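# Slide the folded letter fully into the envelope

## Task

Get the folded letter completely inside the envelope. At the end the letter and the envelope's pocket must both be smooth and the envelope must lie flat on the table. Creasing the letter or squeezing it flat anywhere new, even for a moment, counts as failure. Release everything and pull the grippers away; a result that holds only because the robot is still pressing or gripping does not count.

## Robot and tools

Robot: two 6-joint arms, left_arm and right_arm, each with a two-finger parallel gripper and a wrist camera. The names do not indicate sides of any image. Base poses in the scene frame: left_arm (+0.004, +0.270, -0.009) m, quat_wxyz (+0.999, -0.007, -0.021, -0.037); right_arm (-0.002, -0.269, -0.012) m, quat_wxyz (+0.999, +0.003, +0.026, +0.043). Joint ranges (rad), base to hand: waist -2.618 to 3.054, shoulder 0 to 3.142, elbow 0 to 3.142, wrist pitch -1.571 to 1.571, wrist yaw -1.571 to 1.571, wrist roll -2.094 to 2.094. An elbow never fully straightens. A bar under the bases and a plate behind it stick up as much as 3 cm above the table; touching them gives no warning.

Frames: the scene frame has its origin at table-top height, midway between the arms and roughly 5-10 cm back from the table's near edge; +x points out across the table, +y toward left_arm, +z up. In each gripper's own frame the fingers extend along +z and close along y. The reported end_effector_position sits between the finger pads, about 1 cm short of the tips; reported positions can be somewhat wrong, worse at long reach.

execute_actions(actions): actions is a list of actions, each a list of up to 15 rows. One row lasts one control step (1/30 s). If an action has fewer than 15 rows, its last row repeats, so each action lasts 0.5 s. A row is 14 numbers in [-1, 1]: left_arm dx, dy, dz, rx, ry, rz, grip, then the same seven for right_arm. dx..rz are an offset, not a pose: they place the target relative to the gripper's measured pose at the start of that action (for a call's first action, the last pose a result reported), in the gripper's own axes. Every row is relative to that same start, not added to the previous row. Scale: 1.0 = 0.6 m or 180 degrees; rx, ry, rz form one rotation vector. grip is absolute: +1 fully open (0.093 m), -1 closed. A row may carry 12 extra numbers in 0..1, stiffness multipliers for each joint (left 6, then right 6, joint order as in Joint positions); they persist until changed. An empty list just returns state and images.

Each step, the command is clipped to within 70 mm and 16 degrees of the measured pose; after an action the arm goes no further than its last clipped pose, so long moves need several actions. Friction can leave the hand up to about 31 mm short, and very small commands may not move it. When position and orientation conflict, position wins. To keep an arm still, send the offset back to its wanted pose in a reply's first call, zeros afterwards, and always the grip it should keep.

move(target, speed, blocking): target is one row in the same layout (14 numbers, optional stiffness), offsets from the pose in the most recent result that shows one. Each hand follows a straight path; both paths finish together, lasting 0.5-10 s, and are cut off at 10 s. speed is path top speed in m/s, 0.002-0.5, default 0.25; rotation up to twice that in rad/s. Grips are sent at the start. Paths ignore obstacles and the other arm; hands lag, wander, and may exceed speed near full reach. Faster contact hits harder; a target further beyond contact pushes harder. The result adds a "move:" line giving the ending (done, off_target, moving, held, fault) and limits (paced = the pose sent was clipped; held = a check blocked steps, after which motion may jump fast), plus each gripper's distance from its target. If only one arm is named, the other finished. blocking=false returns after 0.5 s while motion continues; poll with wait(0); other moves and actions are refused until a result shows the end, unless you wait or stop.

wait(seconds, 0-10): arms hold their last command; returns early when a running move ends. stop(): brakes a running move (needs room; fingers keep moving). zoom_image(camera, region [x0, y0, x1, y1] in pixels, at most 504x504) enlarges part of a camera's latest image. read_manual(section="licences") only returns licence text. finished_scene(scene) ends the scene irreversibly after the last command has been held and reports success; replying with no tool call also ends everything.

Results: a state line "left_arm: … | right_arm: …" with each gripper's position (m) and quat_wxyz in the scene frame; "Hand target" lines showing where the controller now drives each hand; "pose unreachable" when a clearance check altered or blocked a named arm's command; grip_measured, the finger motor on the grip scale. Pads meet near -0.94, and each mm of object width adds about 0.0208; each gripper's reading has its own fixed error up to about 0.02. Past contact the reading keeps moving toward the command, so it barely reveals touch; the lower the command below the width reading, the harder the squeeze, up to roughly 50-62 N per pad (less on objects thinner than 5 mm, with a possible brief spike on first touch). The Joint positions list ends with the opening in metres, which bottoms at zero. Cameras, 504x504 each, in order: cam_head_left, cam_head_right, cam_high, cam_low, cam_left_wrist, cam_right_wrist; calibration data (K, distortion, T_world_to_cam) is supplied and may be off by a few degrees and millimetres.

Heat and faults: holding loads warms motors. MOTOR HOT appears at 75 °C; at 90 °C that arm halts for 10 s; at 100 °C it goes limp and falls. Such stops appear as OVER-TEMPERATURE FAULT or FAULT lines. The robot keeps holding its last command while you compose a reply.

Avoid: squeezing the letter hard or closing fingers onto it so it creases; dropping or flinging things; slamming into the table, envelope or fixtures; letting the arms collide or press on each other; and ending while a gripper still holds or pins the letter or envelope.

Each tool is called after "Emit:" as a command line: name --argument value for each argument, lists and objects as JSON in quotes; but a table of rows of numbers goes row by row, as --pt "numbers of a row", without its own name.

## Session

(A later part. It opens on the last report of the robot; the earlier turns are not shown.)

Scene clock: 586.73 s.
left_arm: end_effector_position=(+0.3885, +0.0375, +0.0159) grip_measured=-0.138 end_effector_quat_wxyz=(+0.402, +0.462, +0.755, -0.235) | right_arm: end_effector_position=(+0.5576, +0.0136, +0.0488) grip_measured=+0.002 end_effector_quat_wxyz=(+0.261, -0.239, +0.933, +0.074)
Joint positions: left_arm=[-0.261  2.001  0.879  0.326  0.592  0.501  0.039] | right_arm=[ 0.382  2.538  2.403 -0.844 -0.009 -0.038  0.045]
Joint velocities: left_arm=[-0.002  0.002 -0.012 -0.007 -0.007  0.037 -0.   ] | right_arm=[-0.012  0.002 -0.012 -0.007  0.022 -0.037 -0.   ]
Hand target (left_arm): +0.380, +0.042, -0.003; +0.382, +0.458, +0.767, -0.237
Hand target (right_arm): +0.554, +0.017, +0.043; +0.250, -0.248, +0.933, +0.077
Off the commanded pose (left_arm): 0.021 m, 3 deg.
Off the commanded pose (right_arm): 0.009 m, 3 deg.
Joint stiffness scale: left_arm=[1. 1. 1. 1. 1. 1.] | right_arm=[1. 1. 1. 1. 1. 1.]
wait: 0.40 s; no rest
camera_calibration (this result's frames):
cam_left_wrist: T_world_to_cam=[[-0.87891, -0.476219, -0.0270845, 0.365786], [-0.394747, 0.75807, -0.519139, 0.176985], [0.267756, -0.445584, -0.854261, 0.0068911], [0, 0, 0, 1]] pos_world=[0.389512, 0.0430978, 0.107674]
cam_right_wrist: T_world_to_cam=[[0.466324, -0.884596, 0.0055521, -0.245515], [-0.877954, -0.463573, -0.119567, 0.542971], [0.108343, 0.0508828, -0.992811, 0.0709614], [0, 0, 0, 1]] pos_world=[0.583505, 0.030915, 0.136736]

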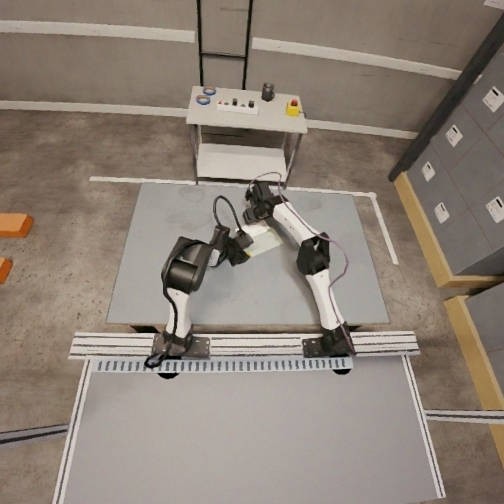

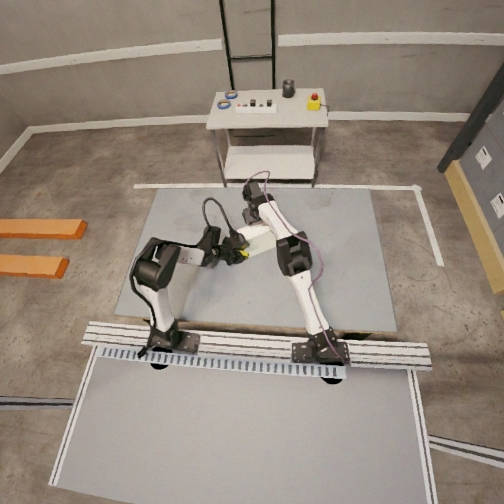

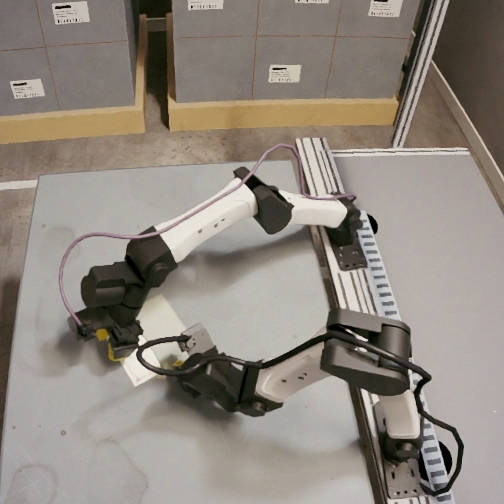

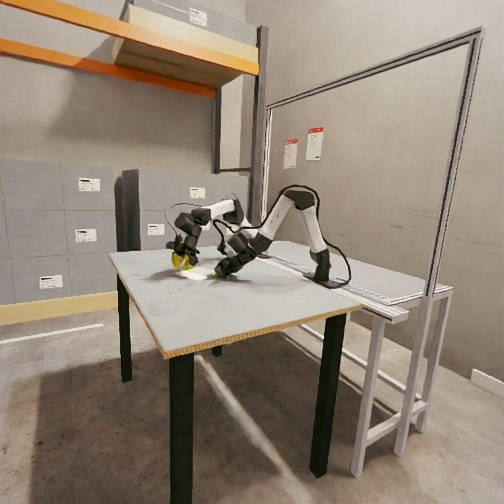

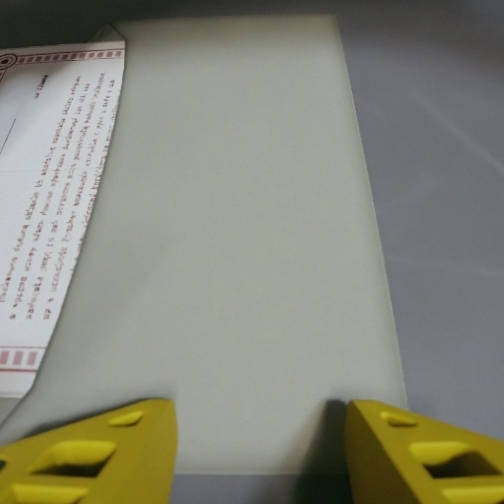

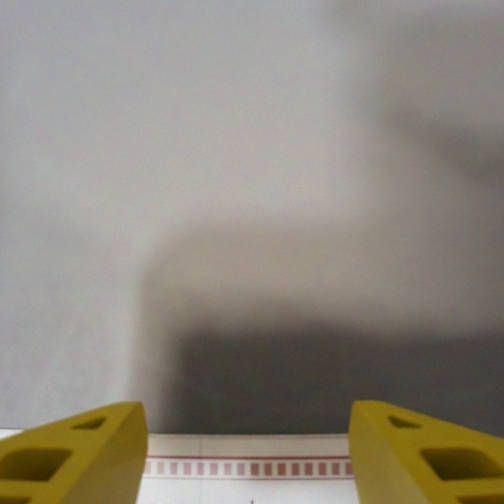

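Emit:
execute_actions --actions '[[[0.0331,-0.0102,0.008,0.0041,0.0114,-0.0088,-0.14,0.008,0.006,0.004,-0.001,0.004,0,0.0],[0.0331,-0.0102,0.008,0.0041,0.0114,-0.0088,-0.14,0.0103,0.008,0.0053,-0.0013,0.0046,0,0.0],[0.0331,-0.0102,0.008,0.0041,0.0114,-0.0088,-0.14,0.0126,0.01,0.0066,-0.0016,0.0052,0,0.0],[0.0331,-0.0102,0.008,0.0041,0.0114,-0.0088,-0.14,0.0149,0.012,0.0079,-0.0019,0.0059,0,0.0],[0.0331,-0.0102,0.008,0.0041,0.0114,-0.0088,-0.14,0.0172,0.014,0.0092,-0.0022,0.0065,0,0.0],[0.0331,-0.0102,0.008,0.0041,0.0114,-0.0088,-0.14,0.0195,0.016,0.0105,-0.0025,0.0071,0,0.0],[0.0331,-0.0102,0.008,0.0041,0.0114,-0.0088,-0.14,0.0218,0.018,0.0118,-0.0028,0.0077,0,0.0],[0.0331,-0.0102,0.008,0.0041,0.0114,-0.0088,-0.14,0.0241,0.02,0.0131,-0.0031,0.0083,0,0.0],[0.0331,-0.0102,0.008,0.0041,0.0114,-0.0088,-0.14,0.0264,0.022,0.0144,-0.0034,0.009,0,0.0],[0.0331,-0.0102,0.008,0.0041,0.0114,-0.0088,-0.14,0.0287,0.024,0.0157,-0.0037,0.0096,0,0.0],[0.0331,-0.0102,0.008,0.0041,0.0114,-0.0088,-0.14,0.031,0.026,0.017,-0.004,0.0102,0,0.0],[0.0331,-0.0102,0.008,0.0041,0.0114,-0.0088,-0.14,0.0333,0.028,0.0183,-0.0043,0.0108,0,0.0],[0.0331,-0.0102,0.008,0.0041,0.0114,-0.0088,-0.14,0.0356,0.0295,0.0196,-0.0046,0.0115,0,0.0],[0.0331,-0.0102,0.008,0.0041,0.0114,-0.0088,-0.14,0.038,0.031,0.0209,-0.0048,0.0121,0,0.0],[0.0331,-0.0102,0.008,0.0041,0.0114,-0.0088,-0.14,0.0403,0.032,0.0222,-0.005,0.0127,0,0.0]]]'

Emit:
wait --seconds 0.5

Scene clock: 661.40 s.
left_arm: end_effector_position=(+0.3885, +0.0375, +0.0159) grip_measured=-0.138 end_effector_quat_wxyz=(+0.402, +0.462, +0.755, -0.235) | right_arm: end_effector_position=(+0.5419, +0.0169, +0.0225) grip_measured=+0.002 end_effector_quat_wxyz=(+0.236, -0.242, +0.938, +0.073)
Joint positions: left_arm=[-0.261  2.001  0.879  0.326  0.592  0.501  0.039] | right_arm=[ 0.397  2.524  2.294 -0.8   -0.01  -0.027  0.045]
Joint velocities: left_arm=[ 0.002  0.002 -0.007 -0.007 -0.007 -0.007 -0.001] | right_arm=[ 0.061 -0.051 -0.256  0.139  0.051 -0.022  0.   ]
Hand target (left_arm): +0.380, +0.042, -0.003; +0.382, +0.458, +0.767, -0.237
Hand target (right_arm): +0.536, +0.024, +0.025; +0.239, -0.242, +0.937, +0.077
Off the commanded pose (left_arm): 0.021 m, 3 deg.
Off the commanded pose (right_arm): 0.009 m, 1 deg.
Joint stiffness scale: left_arm=[1. 1. 1. 1. 1. 1.] | right_arm=[1. 1. 1. 1. 1. 1.]
MOTOR HOT: a motor of the right arm reached 75 °C. Now the hottest motor of the right arm, joint 2 (shoulder), reports 76 °C. The controller's stop level is 90 °C. To cool a motor, set the load down, stop pushing, or move to a pose that needs little force.
camera_calibration (this result's frames):
cam_left_wrist: T_world_to_cam=[[-0.87891, -0.476219, -0.0270845, 0.365786], [-0.394747, 0.75807, -0.519139, 0.176985], [0.267756, -0.445584, -0.854261, 0.0068911], [0, 0, 0, 1]] pos_world=[0.389512, 0.0430978, 0.107674]
cam_right_wrist: T_world_to_cam=[[0.472459, -0.881351, -0.0018466, -0.238271], [-0.879299, -0.471214, -0.069214, 0.527285], [0.0601317, 0.0343245, -0.9976, 0.0728785], [0, 0, 0, 1]] pos_world=[0.571832, 0.0359627, 0.108759]

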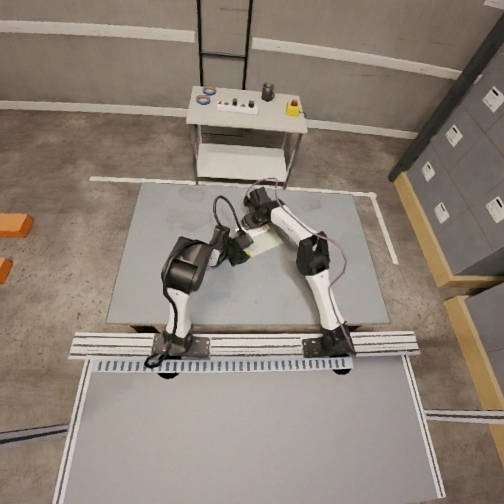

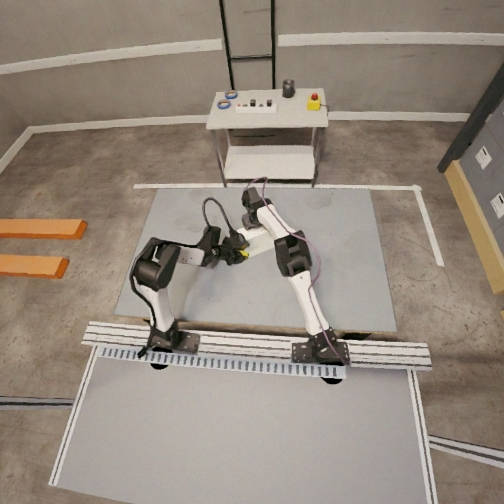

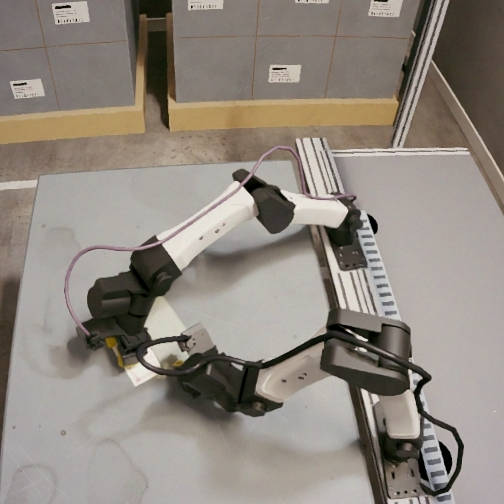

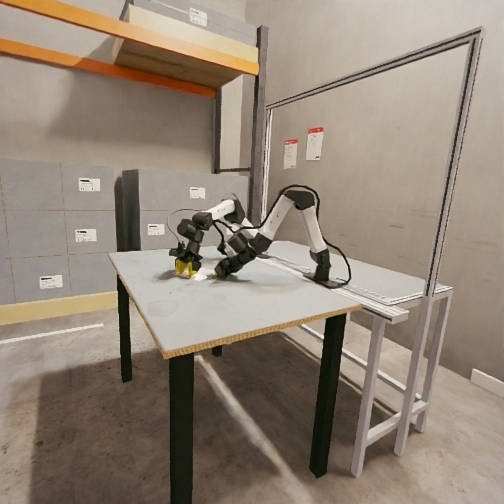

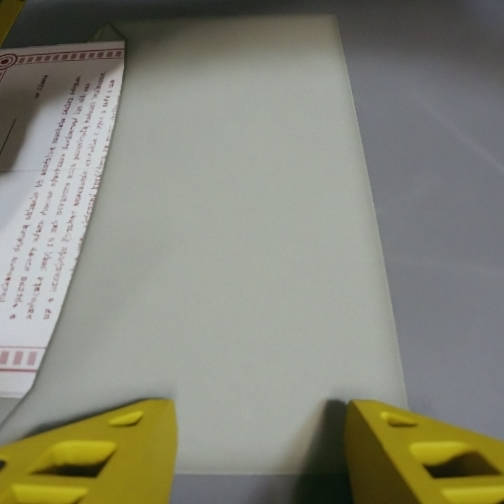

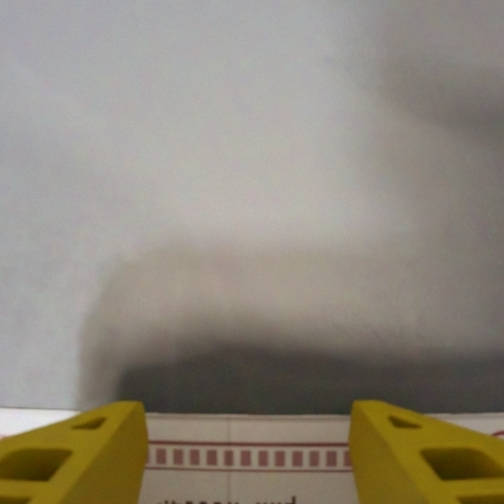

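Scene clock: 661.90 s.
left_arm: end_effector_position=(+0.3885, +0.0375, +0.0159) grip_measured=-0.138 end_effector_quat_wxyz=(+0.402, +0.462, +0.755, -0.235) | right_arm: end_effector_position=(+0.5420, +0.0209, +0.0252) grip_measured=+0.002 end_effector_quat_wxyz=(+0.243, -0.242, +0.936, +0.076)
Joint positions: left_arm=[-0.261  2.001  0.879  0.326  0.592  0.501  0.039] | right_arm=[ 0.403  2.515  2.281 -0.781 -0.01  -0.022  0.045]
Joint velocities: left_arm=[-0.017 -0.007 -0.002 -0.007  0.007  0.066  0.   ] | right_arm=[-0.007 -0.002 -0.017 -0.11  -0.007 -0.022  0.   ]
Hand target (left_arm): +0.380, +0.042, -0.003; +0.382, +0.458, +0.767, -0.237
Hand target (right_arm): +0.536, +0.024, +0.025; +0.239, -0.242, +0.937, +0.077
Off the commanded pose (left_arm): 0.021 m, 3 deg.
Off the commanded pose (right_arm): 0.007 m, 0 deg.
Joint stiffness scale: left_arm=[1. 1. 1. 1. 1. 1.] | right_arm=[1. 1. 1. 1. 1. 1.]
MOTOR HOT: still on. Now the hottest motor of the right arm, joint 2 (shoulder), reports 76 °C; the controller's stop level is 90 °C.
wait: 0.50 s; at rest by 0.47 s
camera_calibration (this result's frames):
cam_left_wrist: T_world_to_cam=[[-0.87891, -0.476219, -0.0270845, 0.365786], [-0.394747, 0.75807, -0.519139, 0.176985], [0.267756, -0.445584, -0.854261, 0.0068911], [0, 0, 0, 1]] pos_world=[0.389512, 0.0430978, 0.107674]
cam_right_wrist: T_world_to_cam=[[0.473352, -0.880862, -0.0043909, -0.235272], [-0.877901, -0.47134, -0.0844287, 0.529046], [0.0723004, 0.0438193, -0.99642, 0.0686721], [0, 0, 0, 1]] pos_world=[0.570852, 0.0391093, 0.11206]

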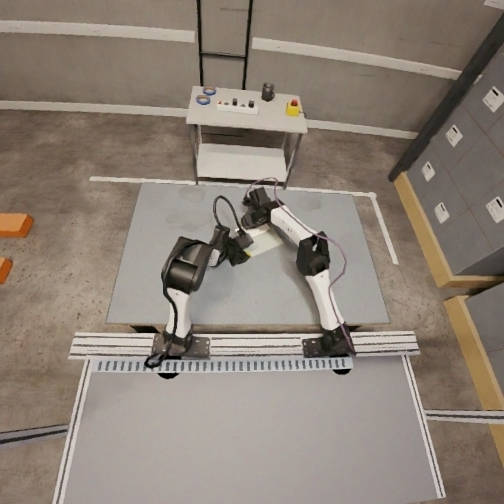

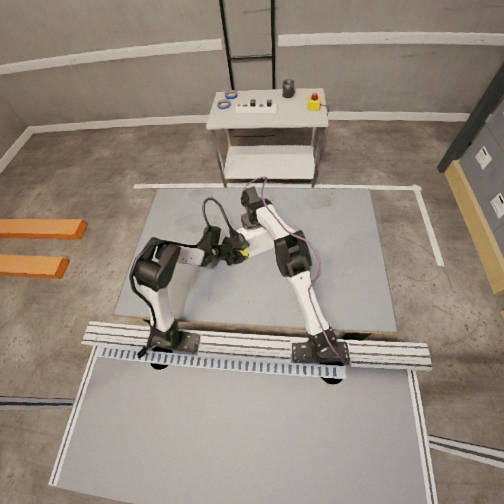

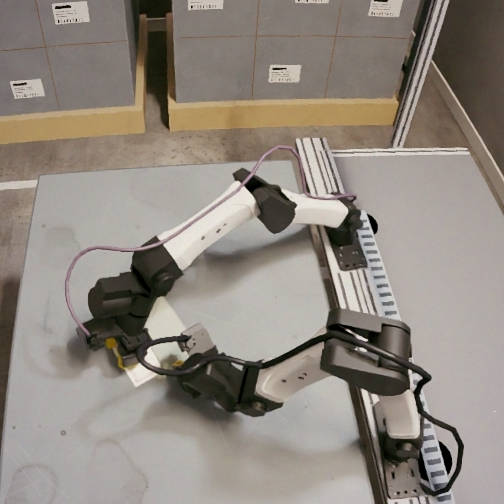

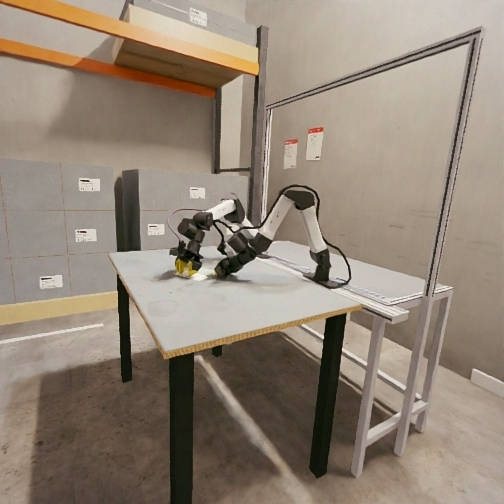

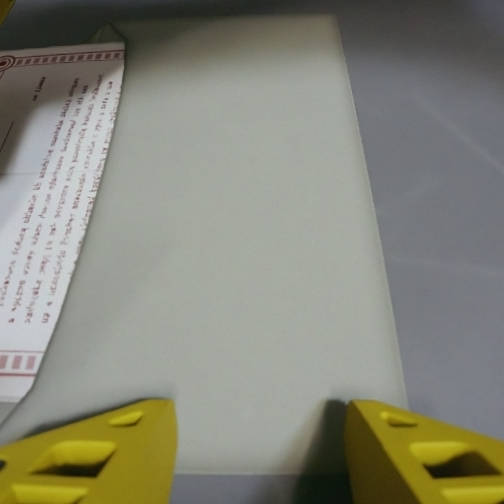

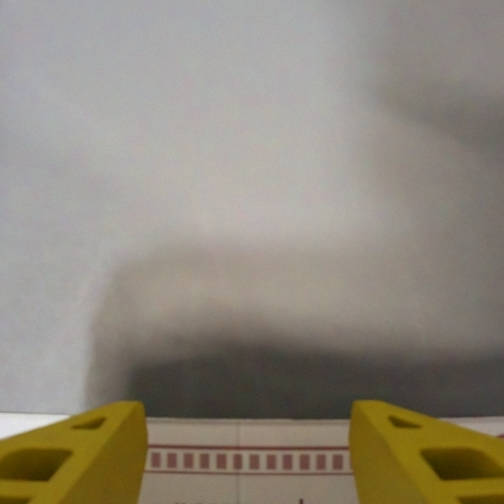

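Emit:
execute_actions --actions '[[[0.0331,-0.0102,0.008,0.0041,0.0114,-0.0088,-0.14,0.008,0,-0.003,0,0.004,0,0.0],[0.0331,-0.0102,0.008,0.0041,0.0114,-0.0088,-0.14,0.01,0,-0.0032,0,0.0055,0,0.0],[0.0331,-0.0102,0.008,0.0041,0.0114,-0.0088,-0.14,0.012,0,-0.0033,0,0.007,0,0.0],[0.0331,-0.0102,0.008,0.0041,0.0114,-0.0088,-0.14,0.014,0,-0.0035,0,0.0085,0,0.0],[0.0331,-0.0102,0.008,0.0041,0.0114,-0.0088,-0.14,0.016,0,-0.0036,0,0.01,0,0.0],[0.0331,-0.0102,0.008,0.0041,0.0114,-0.0088,-0.14,0.018,0,-0.0038,0,0.0115,0,0.0],[0.0331,-0.0102,0.008,0.0041,0.0114,-0.0088,-0.14,0.0195,0,-0.0039,0,0.013,0,0.0],[0.0331,-0.0102,0.008,0.0041,0.0114,-0.0088,-0.14,0.0207,0,-0.004,0,0.014,0,0.0],[0.0331,-0.0102,0.008,0.0041,0.0114,-0.0088,-0.14,0.0207,0,-0.004,0,0.014,0,0.0],[0.0331,-0.0102,0.008,0.0041,0.0114,-0.0088,-0.14,0.0222,0,-0.003,0,0.0143,0,0.0],[0.0331,-0.0102,0.008,0.0041,0.0114,-0.0088,-0.14,0.0238,0,-0.0019,0,0.0147,0,0.0],[0.0331,-0.0102,0.008,0.0041,0.0114,-0.0088,-0.14,0.0253,0,-0.0009,0,0.015,0,0.0],[0.0331,-0.0102,0.008,0.0041,0.0114,-0.0088,-0.14,0.0269,0,0.0002,0,0.0153,0,0.0],[0.0331,-0.0102,0.008,0.0041,0.0114,-0.0088,-0.14,0.0284,0,0.0012,0,0.0157,0,0.0],[0.0331,-0.0102,0.008,0.0041,0.0114,-0.0088,-0.14,0.03,0,0.0023,0,0.016,0,0.0]]]'

Emit:
wait --seconds 0.3

Scene clock: 676.23 s.
left_arm: end_effector_position=(+0.3885, +0.0375, +0.0159) grip_measured=-0.138 end_effector_quat_wxyz=(+0.402, +0.462, +0.755, -0.235) | right_arm: end_effector_position=(+0.5361, +0.0179, +0.0205) grip_measured=+0.002 end_effector_quat_wxyz=(+0.231, -0.243, +0.939, +0.073)
Joint positions: left_arm=[-0.261  2.001  0.879  0.326  0.592  0.501  0.039] | right_arm=[ 0.403  2.507  2.259 -0.791 -0.01  -0.022  0.045]
Joint velocities: left_arm=[-0.012 -0.002 -0.007 -0.007 -0.037 -0.022  0.001] | right_arm=[-0.012 -0.037 -0.183 -0.066 -0.022  0.081 -0.   ]
Hand target (left_arm): +0.380, +0.042, -0.003; +0.382, +0.458, +0.767, -0.237
Hand target (right_arm): +0.529, +0.014, +0.015; +0.219, -0.244, +0.942, +0.070
Off the commanded pose (left_arm): 0.021 m, 3 deg.
Off the commanded pose (right_arm): 0.010 m, 1 deg.
Joint stiffness scale: left_arm=[1. 1. 1. 1. 1. 1.] | right_arm=[1. 1. 1. 1. 1. 1.]
MOTOR HOT: still on. Now the hottest motor of the right arm, joint 2 (shoulder), reports 80 °C; the controller's stop level is 90 °C.
camera_calibration (this result's frames):
cam_left_wrist: T_world_to_cam=[[-0.87891, -0.476219, -0.0270845, 0.365786], [-0.394747, 0.75807, -0.519139, 0.176985], [0.267756, -0.445584, -0.854261, 0.0068911], [0, 0, 0, 1]] pos_world=[0.389512, 0.0430978, 0.107674]
cam_right_wrist: T_world_to_cam=[[0.473536, -0.880762, -0.004689, -0.23523], [-0.879314, -0.472438, -0.0600758, 0.522423], [0.0506973, 0.0325712, -0.998183, 0.0763291], [0, 0, 0, 1]] pos_world=[0.566894, 0.0371444, 0.106472]

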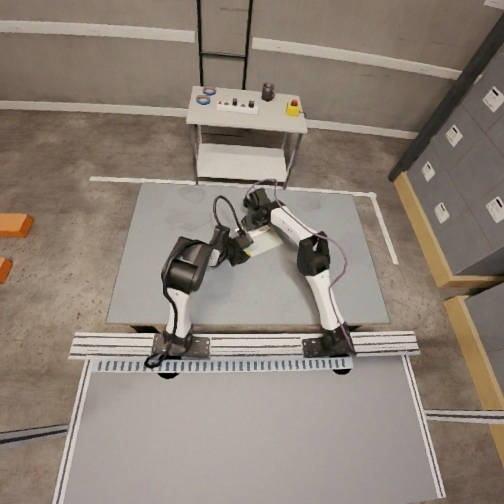

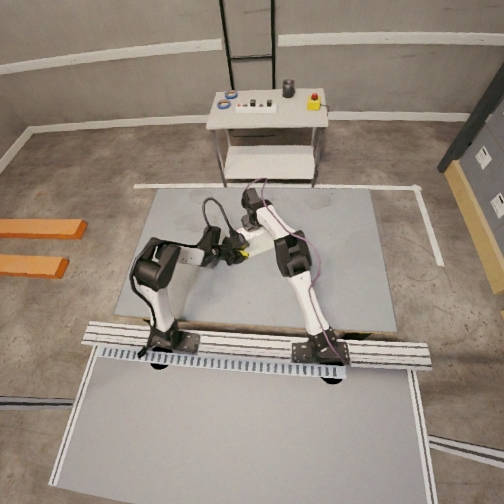

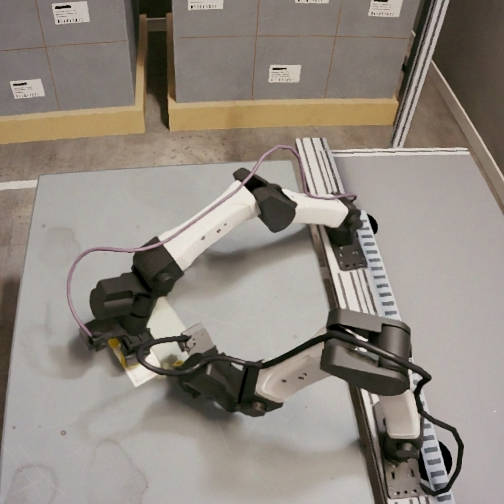

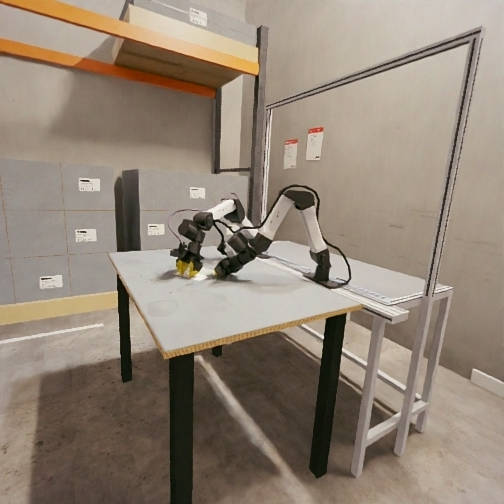

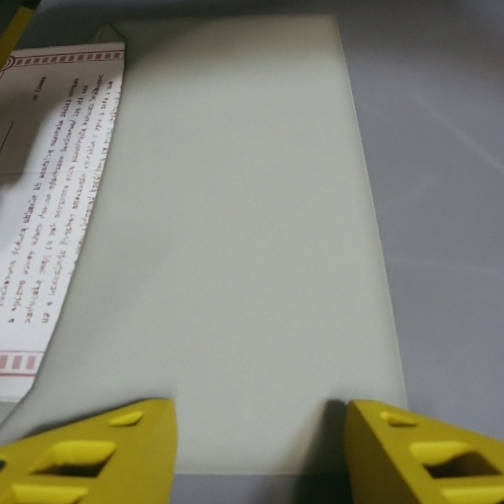

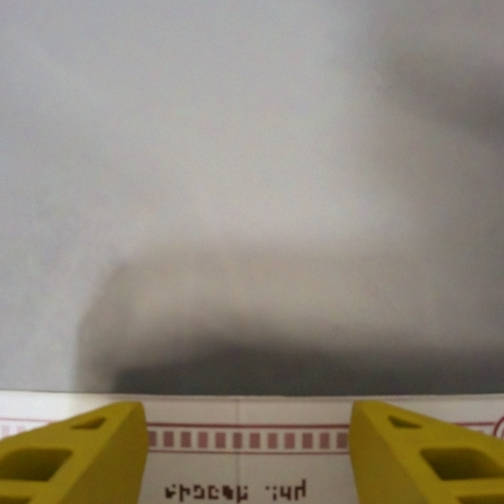

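Scene clock: 676.53 s.
left_arm: end_effector_position=(+0.3885, +0.0375, +0.0159) grip_measured=-0.138 end_effector_quat_wxyz=(+0.402, +0.462, +0.755, -0.235) | right_arm: end_effector_position=(+0.5351, +0.0174, +0.0199) grip_measured=+0.002 end_effector_quat_wxyz=(+0.230, -0.243, +0.940, +0.073)
Joint positions: left_arm=[-0.261  2.001  0.879  0.326  0.592  0.501  0.039] | right_arm=[ 0.403  2.502  2.249 -0.787 -0.01  -0.022  0.045]
Joint velocities: left_arm=[-0.002 -0.012 -0.012  0.051  0.037  0.051 -0.001] | right_arm=[ 0.007  0.012  0.007 -0.007 -0.051 -0.051 -0.001]
Hand target (left_arm): +0.380, +0.042, -0.003; +0.382, +0.458, +0.767, -0.237
Hand target (right_arm): +0.529, +0.014, +0.015; +0.219, -0.244, +0.942, +0.070
Off the commanded pose (left_arm): 0.021 m, 3 deg.
Off the commanded pose (right_arm): 0.009 m, 1 deg.
Joint stiffness scale: left_arm=[1. 1. 1. 1. 1. 1.] | right_arm=[1. 1. 1. 1. 1. 1.]
MOTOR HOT: still on. Now the hottest motor of the right arm, joint 2 (shoulder), reports 80 °C; the controller's stop level is 90 °C.
wait: 0.30 s; at rest by 0.17 s
camera_calibration (this result's frames):
cam_left_wrist: T_world_to_cam=[[-0.87891, -0.476219, -0.0270845, 0.365786], [-0.394747, 0.75807, -0.519139, 0.176985], [0.267756, -0.445584, -0.854261, 0.0068911], [0, 0, 0, 1]] pos_world=[0.389512, 0.0430978, 0.107674]
cam_right_wrist: T_world_to_cam=[[0.473573, -0.880742, -0.00469822, -0.235232], [-0.87939, -0.472536, -0.0581725, 0.521238], [0.0490149, 0.0316805, -0.998295, 0.076758], [0, 0, 0, 1]] pos_world=[0.566008, 0.0366929, 0.105844]

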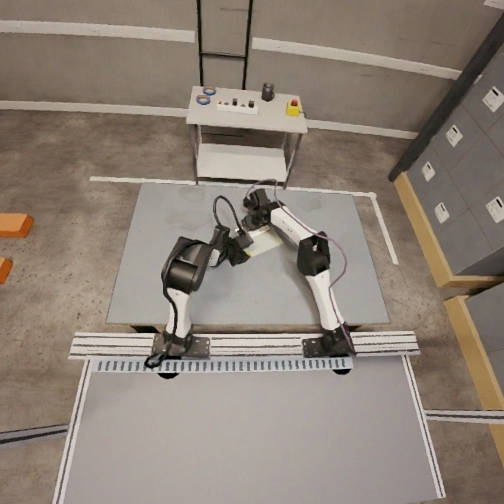

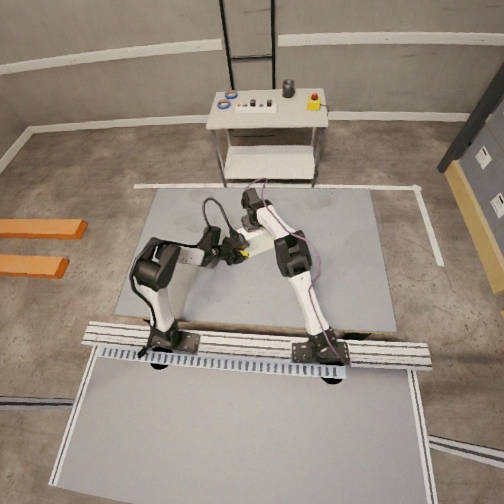

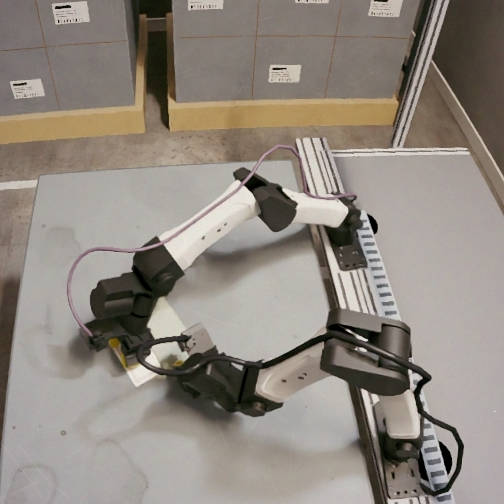

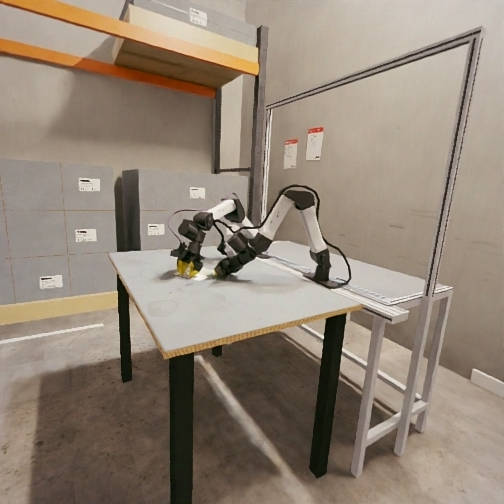

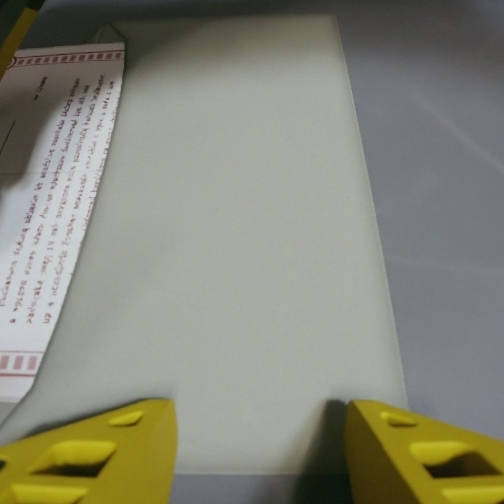

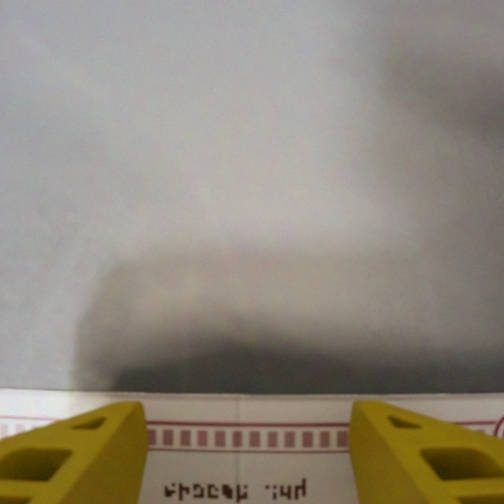

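Emit:
execute_actions --actions '[[[0.033,-0.01,0.008,0.004,0.011,-0.009,-0.14,0.02,0,0.003,0,0.01,0,0],[0.033,-0.01,0.008,0.004,0.011,-0.009,-0.14,0.022,0,0.002,0,0.01,0,0],[0.033,-0.01,0.008,0.004,0.011,-0.009,-0.14,0.024,0,0.001,0,0.01,0,0],[0.033,-0.01,0.008,0.004,0.011,-0.009,-0.14,0.026,0,0,0,0.01,0,0],[0.033,-0.01,0.008,0.004,0.011,-0.009,-0.14,0.028,0,-0.001,0,0.01,0,0],[0.033,-0.01,0.008,0.004,0.011,-0.009,-0.14,0.03,0,-0.002,0,0.01,0,0],[0.033,-0.01,0.008,0.004,0.011,-0.009,-0.14,0.032,0,-0.003,0,0.01,0,0],[0.033,-0.01,0.008,0.004,0.011,-0.009,-0.14,0.034,0,-0.004,0,0.01,0,0],[0.033,-0.01,0.008,0.004,0.011,-0.009,-0.14,0.036,0,-0.0055,0,0.01,0,0],[0.033,-0.01,0.008,0.004,0.011,-0.009,-0.14,0.038,0,-0.0065,0,0.01,0,0]]]'

Scene clock: 683.20 s.
left_arm: end_effector_position=(+0.3885, +0.0375, +0.0159) grip_measured=-0.138 end_effector_quat_wxyz=(+0.402, +0.461, +0.755, -0.235) | right_arm: end_effector_position=(+0.5225, +0.0107, +0.0195) grip_measured=+0.002 end_effector_quat_wxyz=(+0.227, -0.243, +0.940, +0.072)
Joint positions: left_arm=[-0.261  2.001  0.879  0.326  0.592  0.501  0.039] | right_arm=[ 0.403  2.428  2.112 -0.731 -0.01  -0.022  0.045]
Joint velocities: left_arm=[-0.007 -0.007 -0.017 -0.022  0.037 -0.081 -0.   ] | right_arm=[-0.017 -0.022 -0.046  0.007 -0.037 -0.051  0.001]
Hand target (left_arm): +0.380, +0.042, -0.003; +0.382, +0.457, +0.767, -0.238
Hand target (right_arm): +0.516, +0.007, +0.013; +0.215, -0.244, +0.943, +0.069
Off the commanded pose (left_arm): 0.021 m, 3 deg.
Off the commanded pose (right_arm): 0.010 m, 1 deg.
Joint stiffness scale: left_arm=[1. 1. 1. 1. 1. 1.] | right_arm=[1. 1. 1. 1. 1. 1.]
MOTOR HOT: still on. Now the hottest motor of the right arm, joint 2 (shoulder), reports 81 °C; the controller's stop level is 90 °C.
camera_calibration (this result's frames):
cam_left_wrist: T_world_to_cam=[[-0.878804, -0.476417, -0.0270276, 0.36579], [-0.394868, 0.757842, -0.519379, 0.17711], [0.267923, -0.44576, -0.854117, 0.00685881], [0, 0, 0, 1]] pos_world=[0.389555, 0.0431049, 0.107732]
cam_right_wrist: T_world_to_cam=[[0.473692, -0.880678, -0.00472827, -0.235214], [-0.879609, -0.472838, -0.0520805, 0.50693], [0.0436304, 0.0288291, -0.998632, 0.0799642], [0, 0, 0, 1]] pos_world=[0.553831, 0.0302423, 0.105144]

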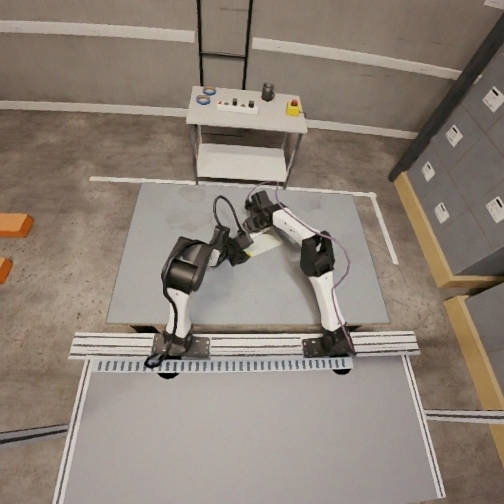

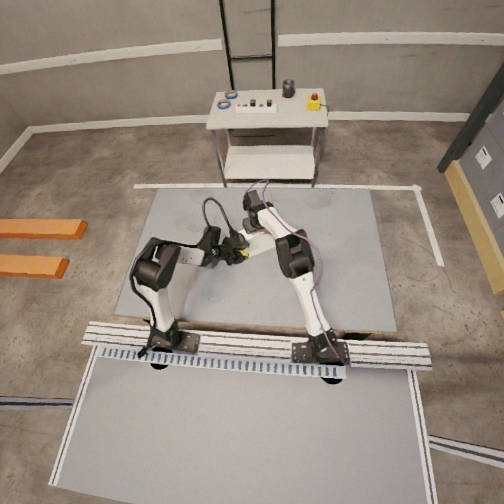

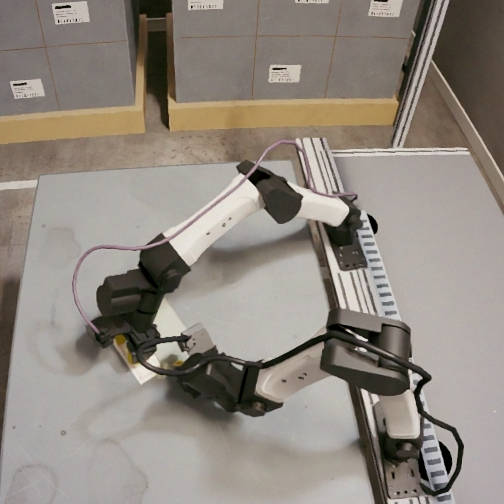

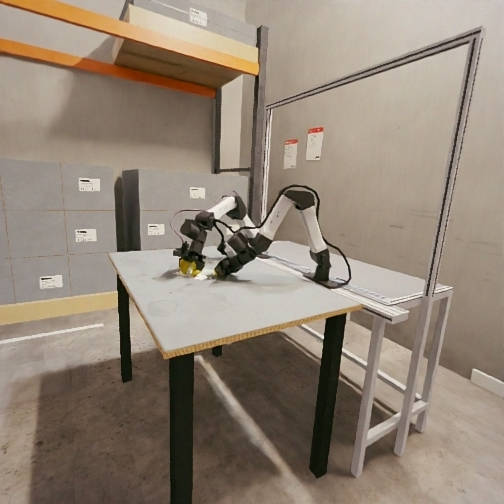

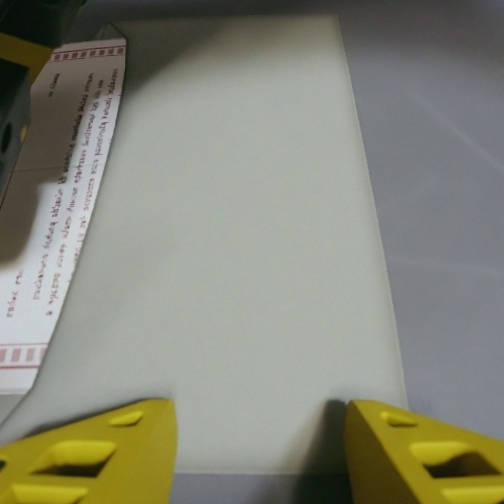

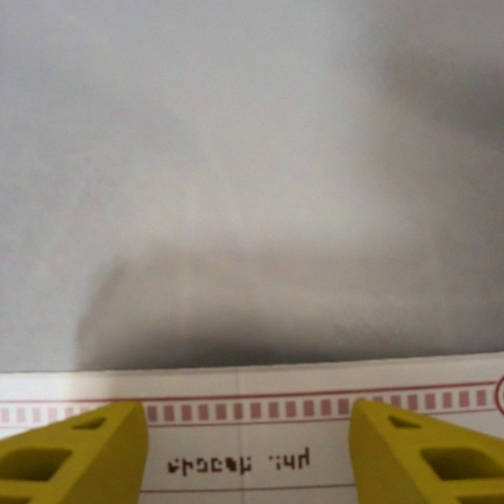

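Emit:
execute_actions --actions '[[[0.033,-0.01,0.008,0.004,0.011,-0.009,-0.14,0.019,0,0.007,0,0.011,0.006,0],[0.033,-0.01,0.008,0.004,0.011,-0.009,-0.14,0.02,0,0.009,0,0.012,0.01,0],[0.033,-0.01,0.008,0.004,0.011,-0.009,-0.14,0.021,0,0.009,0,0.012,0.014,0],[0.033,-0.01,0.008,0.004,0.011,-0.009,-0.14,0.022,0,0.0085,0,0.012,0.016,0],[0.033,-0.01,0.008,0.004,0.011,-0.009,-0.14,0.023,0,0.008,0,0.012,0.016,0],[0.033,-0.01,0.008,0.004,0.011,-0.009,-0.14,0.024,0,0.0075,0,0.012,0.016,0],[0.033,-0.01,0.008,0.004,0.011,-0.009,-0.14,0.025,0,0.007,0,0.012,0.016,0],[0.033,-0.01,0.008,0.004,0.011,-0.009,-0.14,0.026,0,0.0065,0,0.012,0.016,0],[0.033,-0.01,0.008,0.004,0.011,-0.009,-0.14,0.027,0,0.006,0,0.012,0.016,0],[0.033,-0.01,0.008,0.004,0.011,-0.009,-0.14,0.028,0,0.0055,0,0.012,0.016,0],[0.033,-0.01,0.008,0.004,0.011,-0.009,-0.14,0.029,0,0.005,0,0.012,0.016,0],[0.033,-0.01,0.008,0.004,0.011,-0.009,-0.14,0.03,0,0.0045,0,0.012,0.016,0],[0.033,-0.01,0.008,0.004,0.011,-0.009,-0.14,0.031,0,0.004,0,0.012,0.016,0],[0.033,-0.01,0.008,0.004,0.011,-0.009,-0.14,0.032,0,0.0035,0,0.012,0.016,0]]]'

Scene clock: 694.27 s.
left_arm: end_effector_position=(+0.3885, +0.0375, +0.0159) grip_measured=-0.138 end_effector_quat_wxyz=(+0.402, +0.461, +0.755, -0.235) | right_arm: end_effector_position=(+0.5197, +0.0092, +0.0196) grip_measured=+0.002 end_effector_quat_wxyz=(+0.230, -0.226, +0.944, +0.077)
Joint positions: left_arm=[-0.261  2.001  0.879  0.326  0.592  0.501  0.039] | right_arm=[ 0.403  2.403  2.065 -0.7   -0.01   0.014  0.045]
Joint velocities: left_arm=[-0.007 -0.007  0.002  0.007 -0.066  0.037 -0.001] | right_arm=[-0.012 -0.066 -0.125  0.022  0.037 -0.007 -0.   ]
Hand target (left_arm): +0.380, +0.042, -0.002; +0.382, +0.457, +0.767, -0.238
Hand target (right_arm): +0.508, +0.003, +0.009; +0.207, -0.221, +0.950, +0.073
Off the commanded pose (left_arm): 0.021 m, 3 deg.
Off the commanded pose (right_arm): 0.017 m, 3 deg.
Joint stiffness scale: left_arm=[1. 1. 1. 1. 1. 1.] | right_arm=[1. 1. 1. 1. 1. 1.]
MOTOR HOT: still on. Now the hottest motor of the right arm, joint 2 (shoulder), reports 82 °C; the controller's stop level is 90 °C.
camera_calibration (this result's frames):
cam_left_wrist: T_world_to_cam=[[-0.878804, -0.476417, -0.0270276, 0.36579], [-0.394868, 0.757842, -0.519379, 0.17711], [0.267923, -0.44576, -0.854117, 0.00685881], [0, 0, 0, 1]] pos_world=[0.389555, 0.0431049, 0.107732]
cam_right_wrist: T_world_to_cam=[[0.445319, -0.895114, -0.0214849, -0.219995], [-0.894355, -0.443542, -0.0583044, 0.511278], [0.0426596, 0.0451792, -0.998068, 0.080612], [0, 0, 0, 1]] pos_world=[0.551793, 0.0262102, 0.105539]

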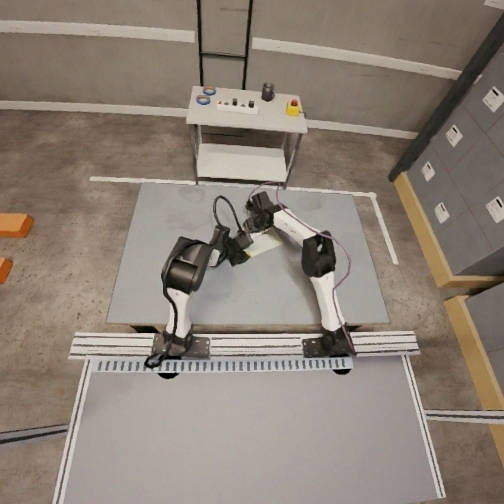

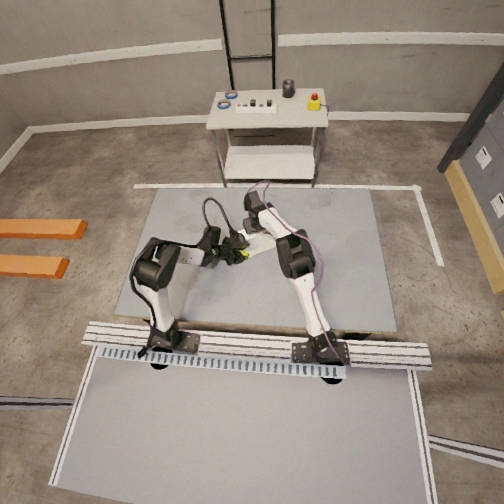

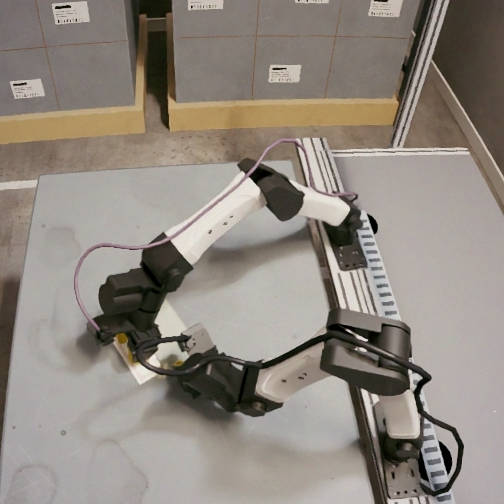

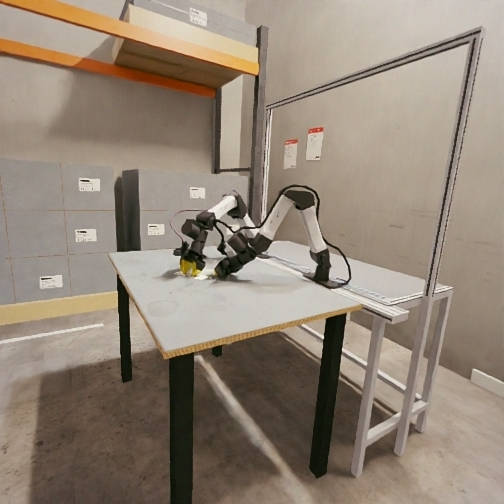

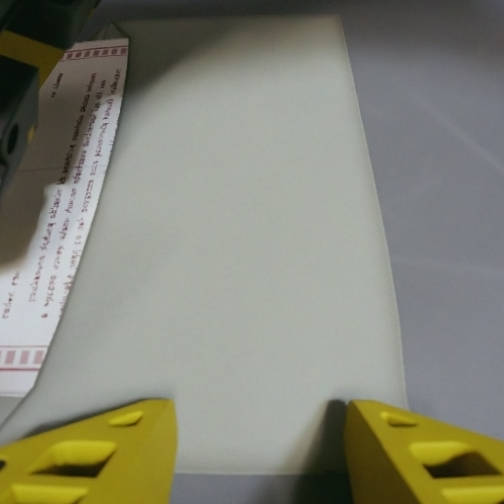

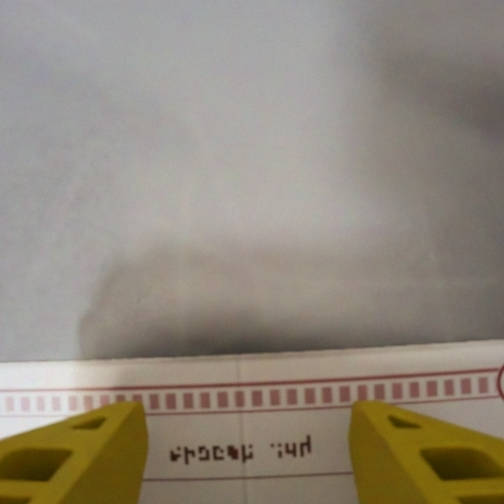

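Emit:
execute_actions --actions '[[[0.033,-0.01,0.008,0.004,0.011,-0.009,-0.14,0.012,0,0,0,0.006,0,0],[0.033,-0.01,0.008,0.004,0.011,-0.009,-0.14,0.008,0,-0.008,0,0.003,0,0],[0.033,-0.01,0.008,0.004,0.011,-0.009,-0.14,0.004,0,-0.016,0,0,0,0],[0.033,-0.01,0.008,0.004,0.011,-0.009,-0.14,0,0,-0.024,0,-0.002,0,0],[0.033,-0.01,0.008,0.004,0.011,-0.009,-0.14,-0.004,0,-0.032,0,-0.003,0,0],[0.033,-0.01,0.008,0.004,0.011,-0.009,-0.14,-0.008,0,-0.04,0,-0.004,0,0],[0.033,-0.01,0.008,0.004,0.011,-0.009,-0.14,-0.013,0,-0.05,0,-0.005,0,0],[0.033,-0.01,0.008,0.004,0.011,-0.009,-0.14,-0.018,0,-0.06,0,-0.006,0,0],[0.033,-0.01,0.008,0.004,0.011,-0.009,-0.14,-0.023,0,-0.07,0,-0.007,0,0],[0.033,-0.01,0.008,0.004,0.011,-0.009,-0.14,-0.028,0,-0.08,0,-0.008,0,0]]]'

Scene clock: 700.80 s.
left_arm: end_effector_position=(+0.3885, +0.0375, +0.0159) grip_measured=-0.138 end_effector_quat_wxyz=(+0.402, +0.461, +0.755, -0.235) | right_arm: end_effector_position=(+0.5176, +0.0067, +0.0647) grip_measured=+0.002 end_effector_quat_wxyz=(+0.249, -0.223, +0.939, +0.082)
Joint positions: left_arm=[-0.261  2.001  0.879  0.326  0.592  0.501  0.039] | right_arm=[ 0.403  2.324  2.084 -0.758 -0.01   0.017  0.045]
Joint velocities: left_arm=[-0.022  0.012 -0.017 -0.007 -0.066 -0.007  0.   ] | right_arm=[-0.007 -0.061  0.071 -0.037 -0.022 -0.022 -0.001]
Hand target (left_arm): +0.380, +0.042, -0.003; +0.382, +0.457, +0.767, -0.238
Hand target (right_arm): +0.514, +0.004, +0.070; +0.242, -0.225, +0.940, +0.080
Off the commanded pose (left_arm): 0.021 m, 3 deg.
Off the commanded pose (right_arm): 0.007 m, 1 deg.
Joint stiffness scale: left_arm=[1. 1. 1. 1. 1. 1.] | right_arm=[1. 1. 1. 1. 1. 1.]
MOTOR HOT: still on. Now the hottest motor of the right arm, joint 2 (shoulder), reports 82 °C; the controller's stop level is 90 °C.
camera_calibration (this result's frames):
cam_left_wrist: T_world_to_cam=[[-0.878804, -0.476417, -0.0270276, 0.36579], [-0.394868, 0.757842, -0.519379, 0.17711], [0.267923, -0.44576, -0.854117, 0.00685881], [0, 0, 0, 1]] pos_world=[0.389555, 0.0431049, 0.107732]
cam_right_wrist: T_world_to_cam=[[0.443349, -0.896035, -0.0237469, -0.219144], [-0.892906, -0.439171, -0.0992314, 0.512813], [0.0784858, 0.0651979, -0.994781, 0.106938], [0, 0, 0, 1]] pos_world=[0.546658, 0.0218798, 0.152063]

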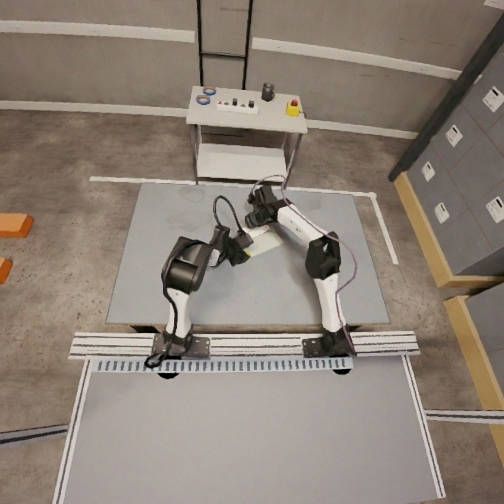

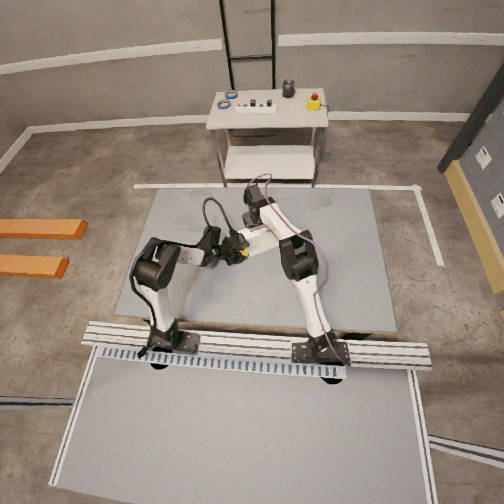

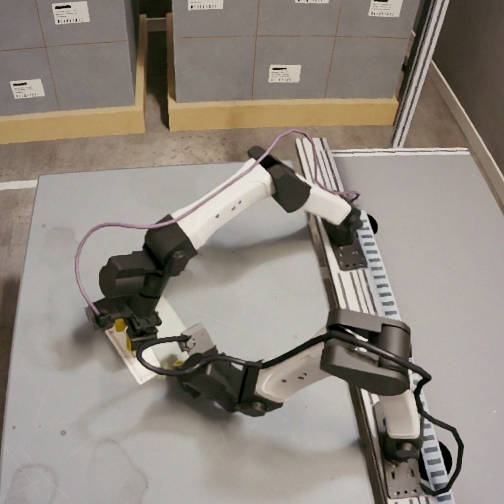

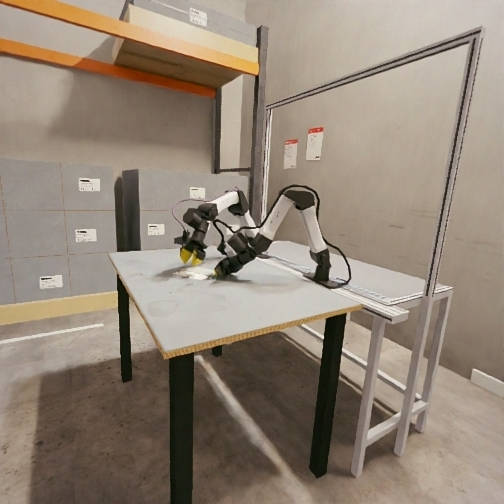

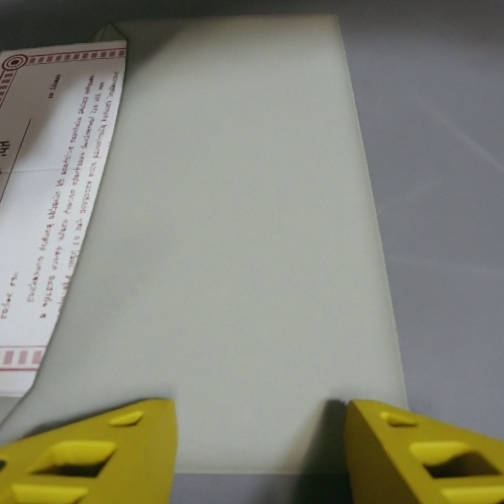

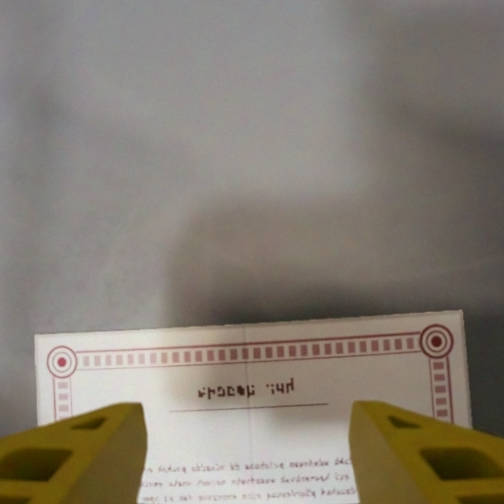

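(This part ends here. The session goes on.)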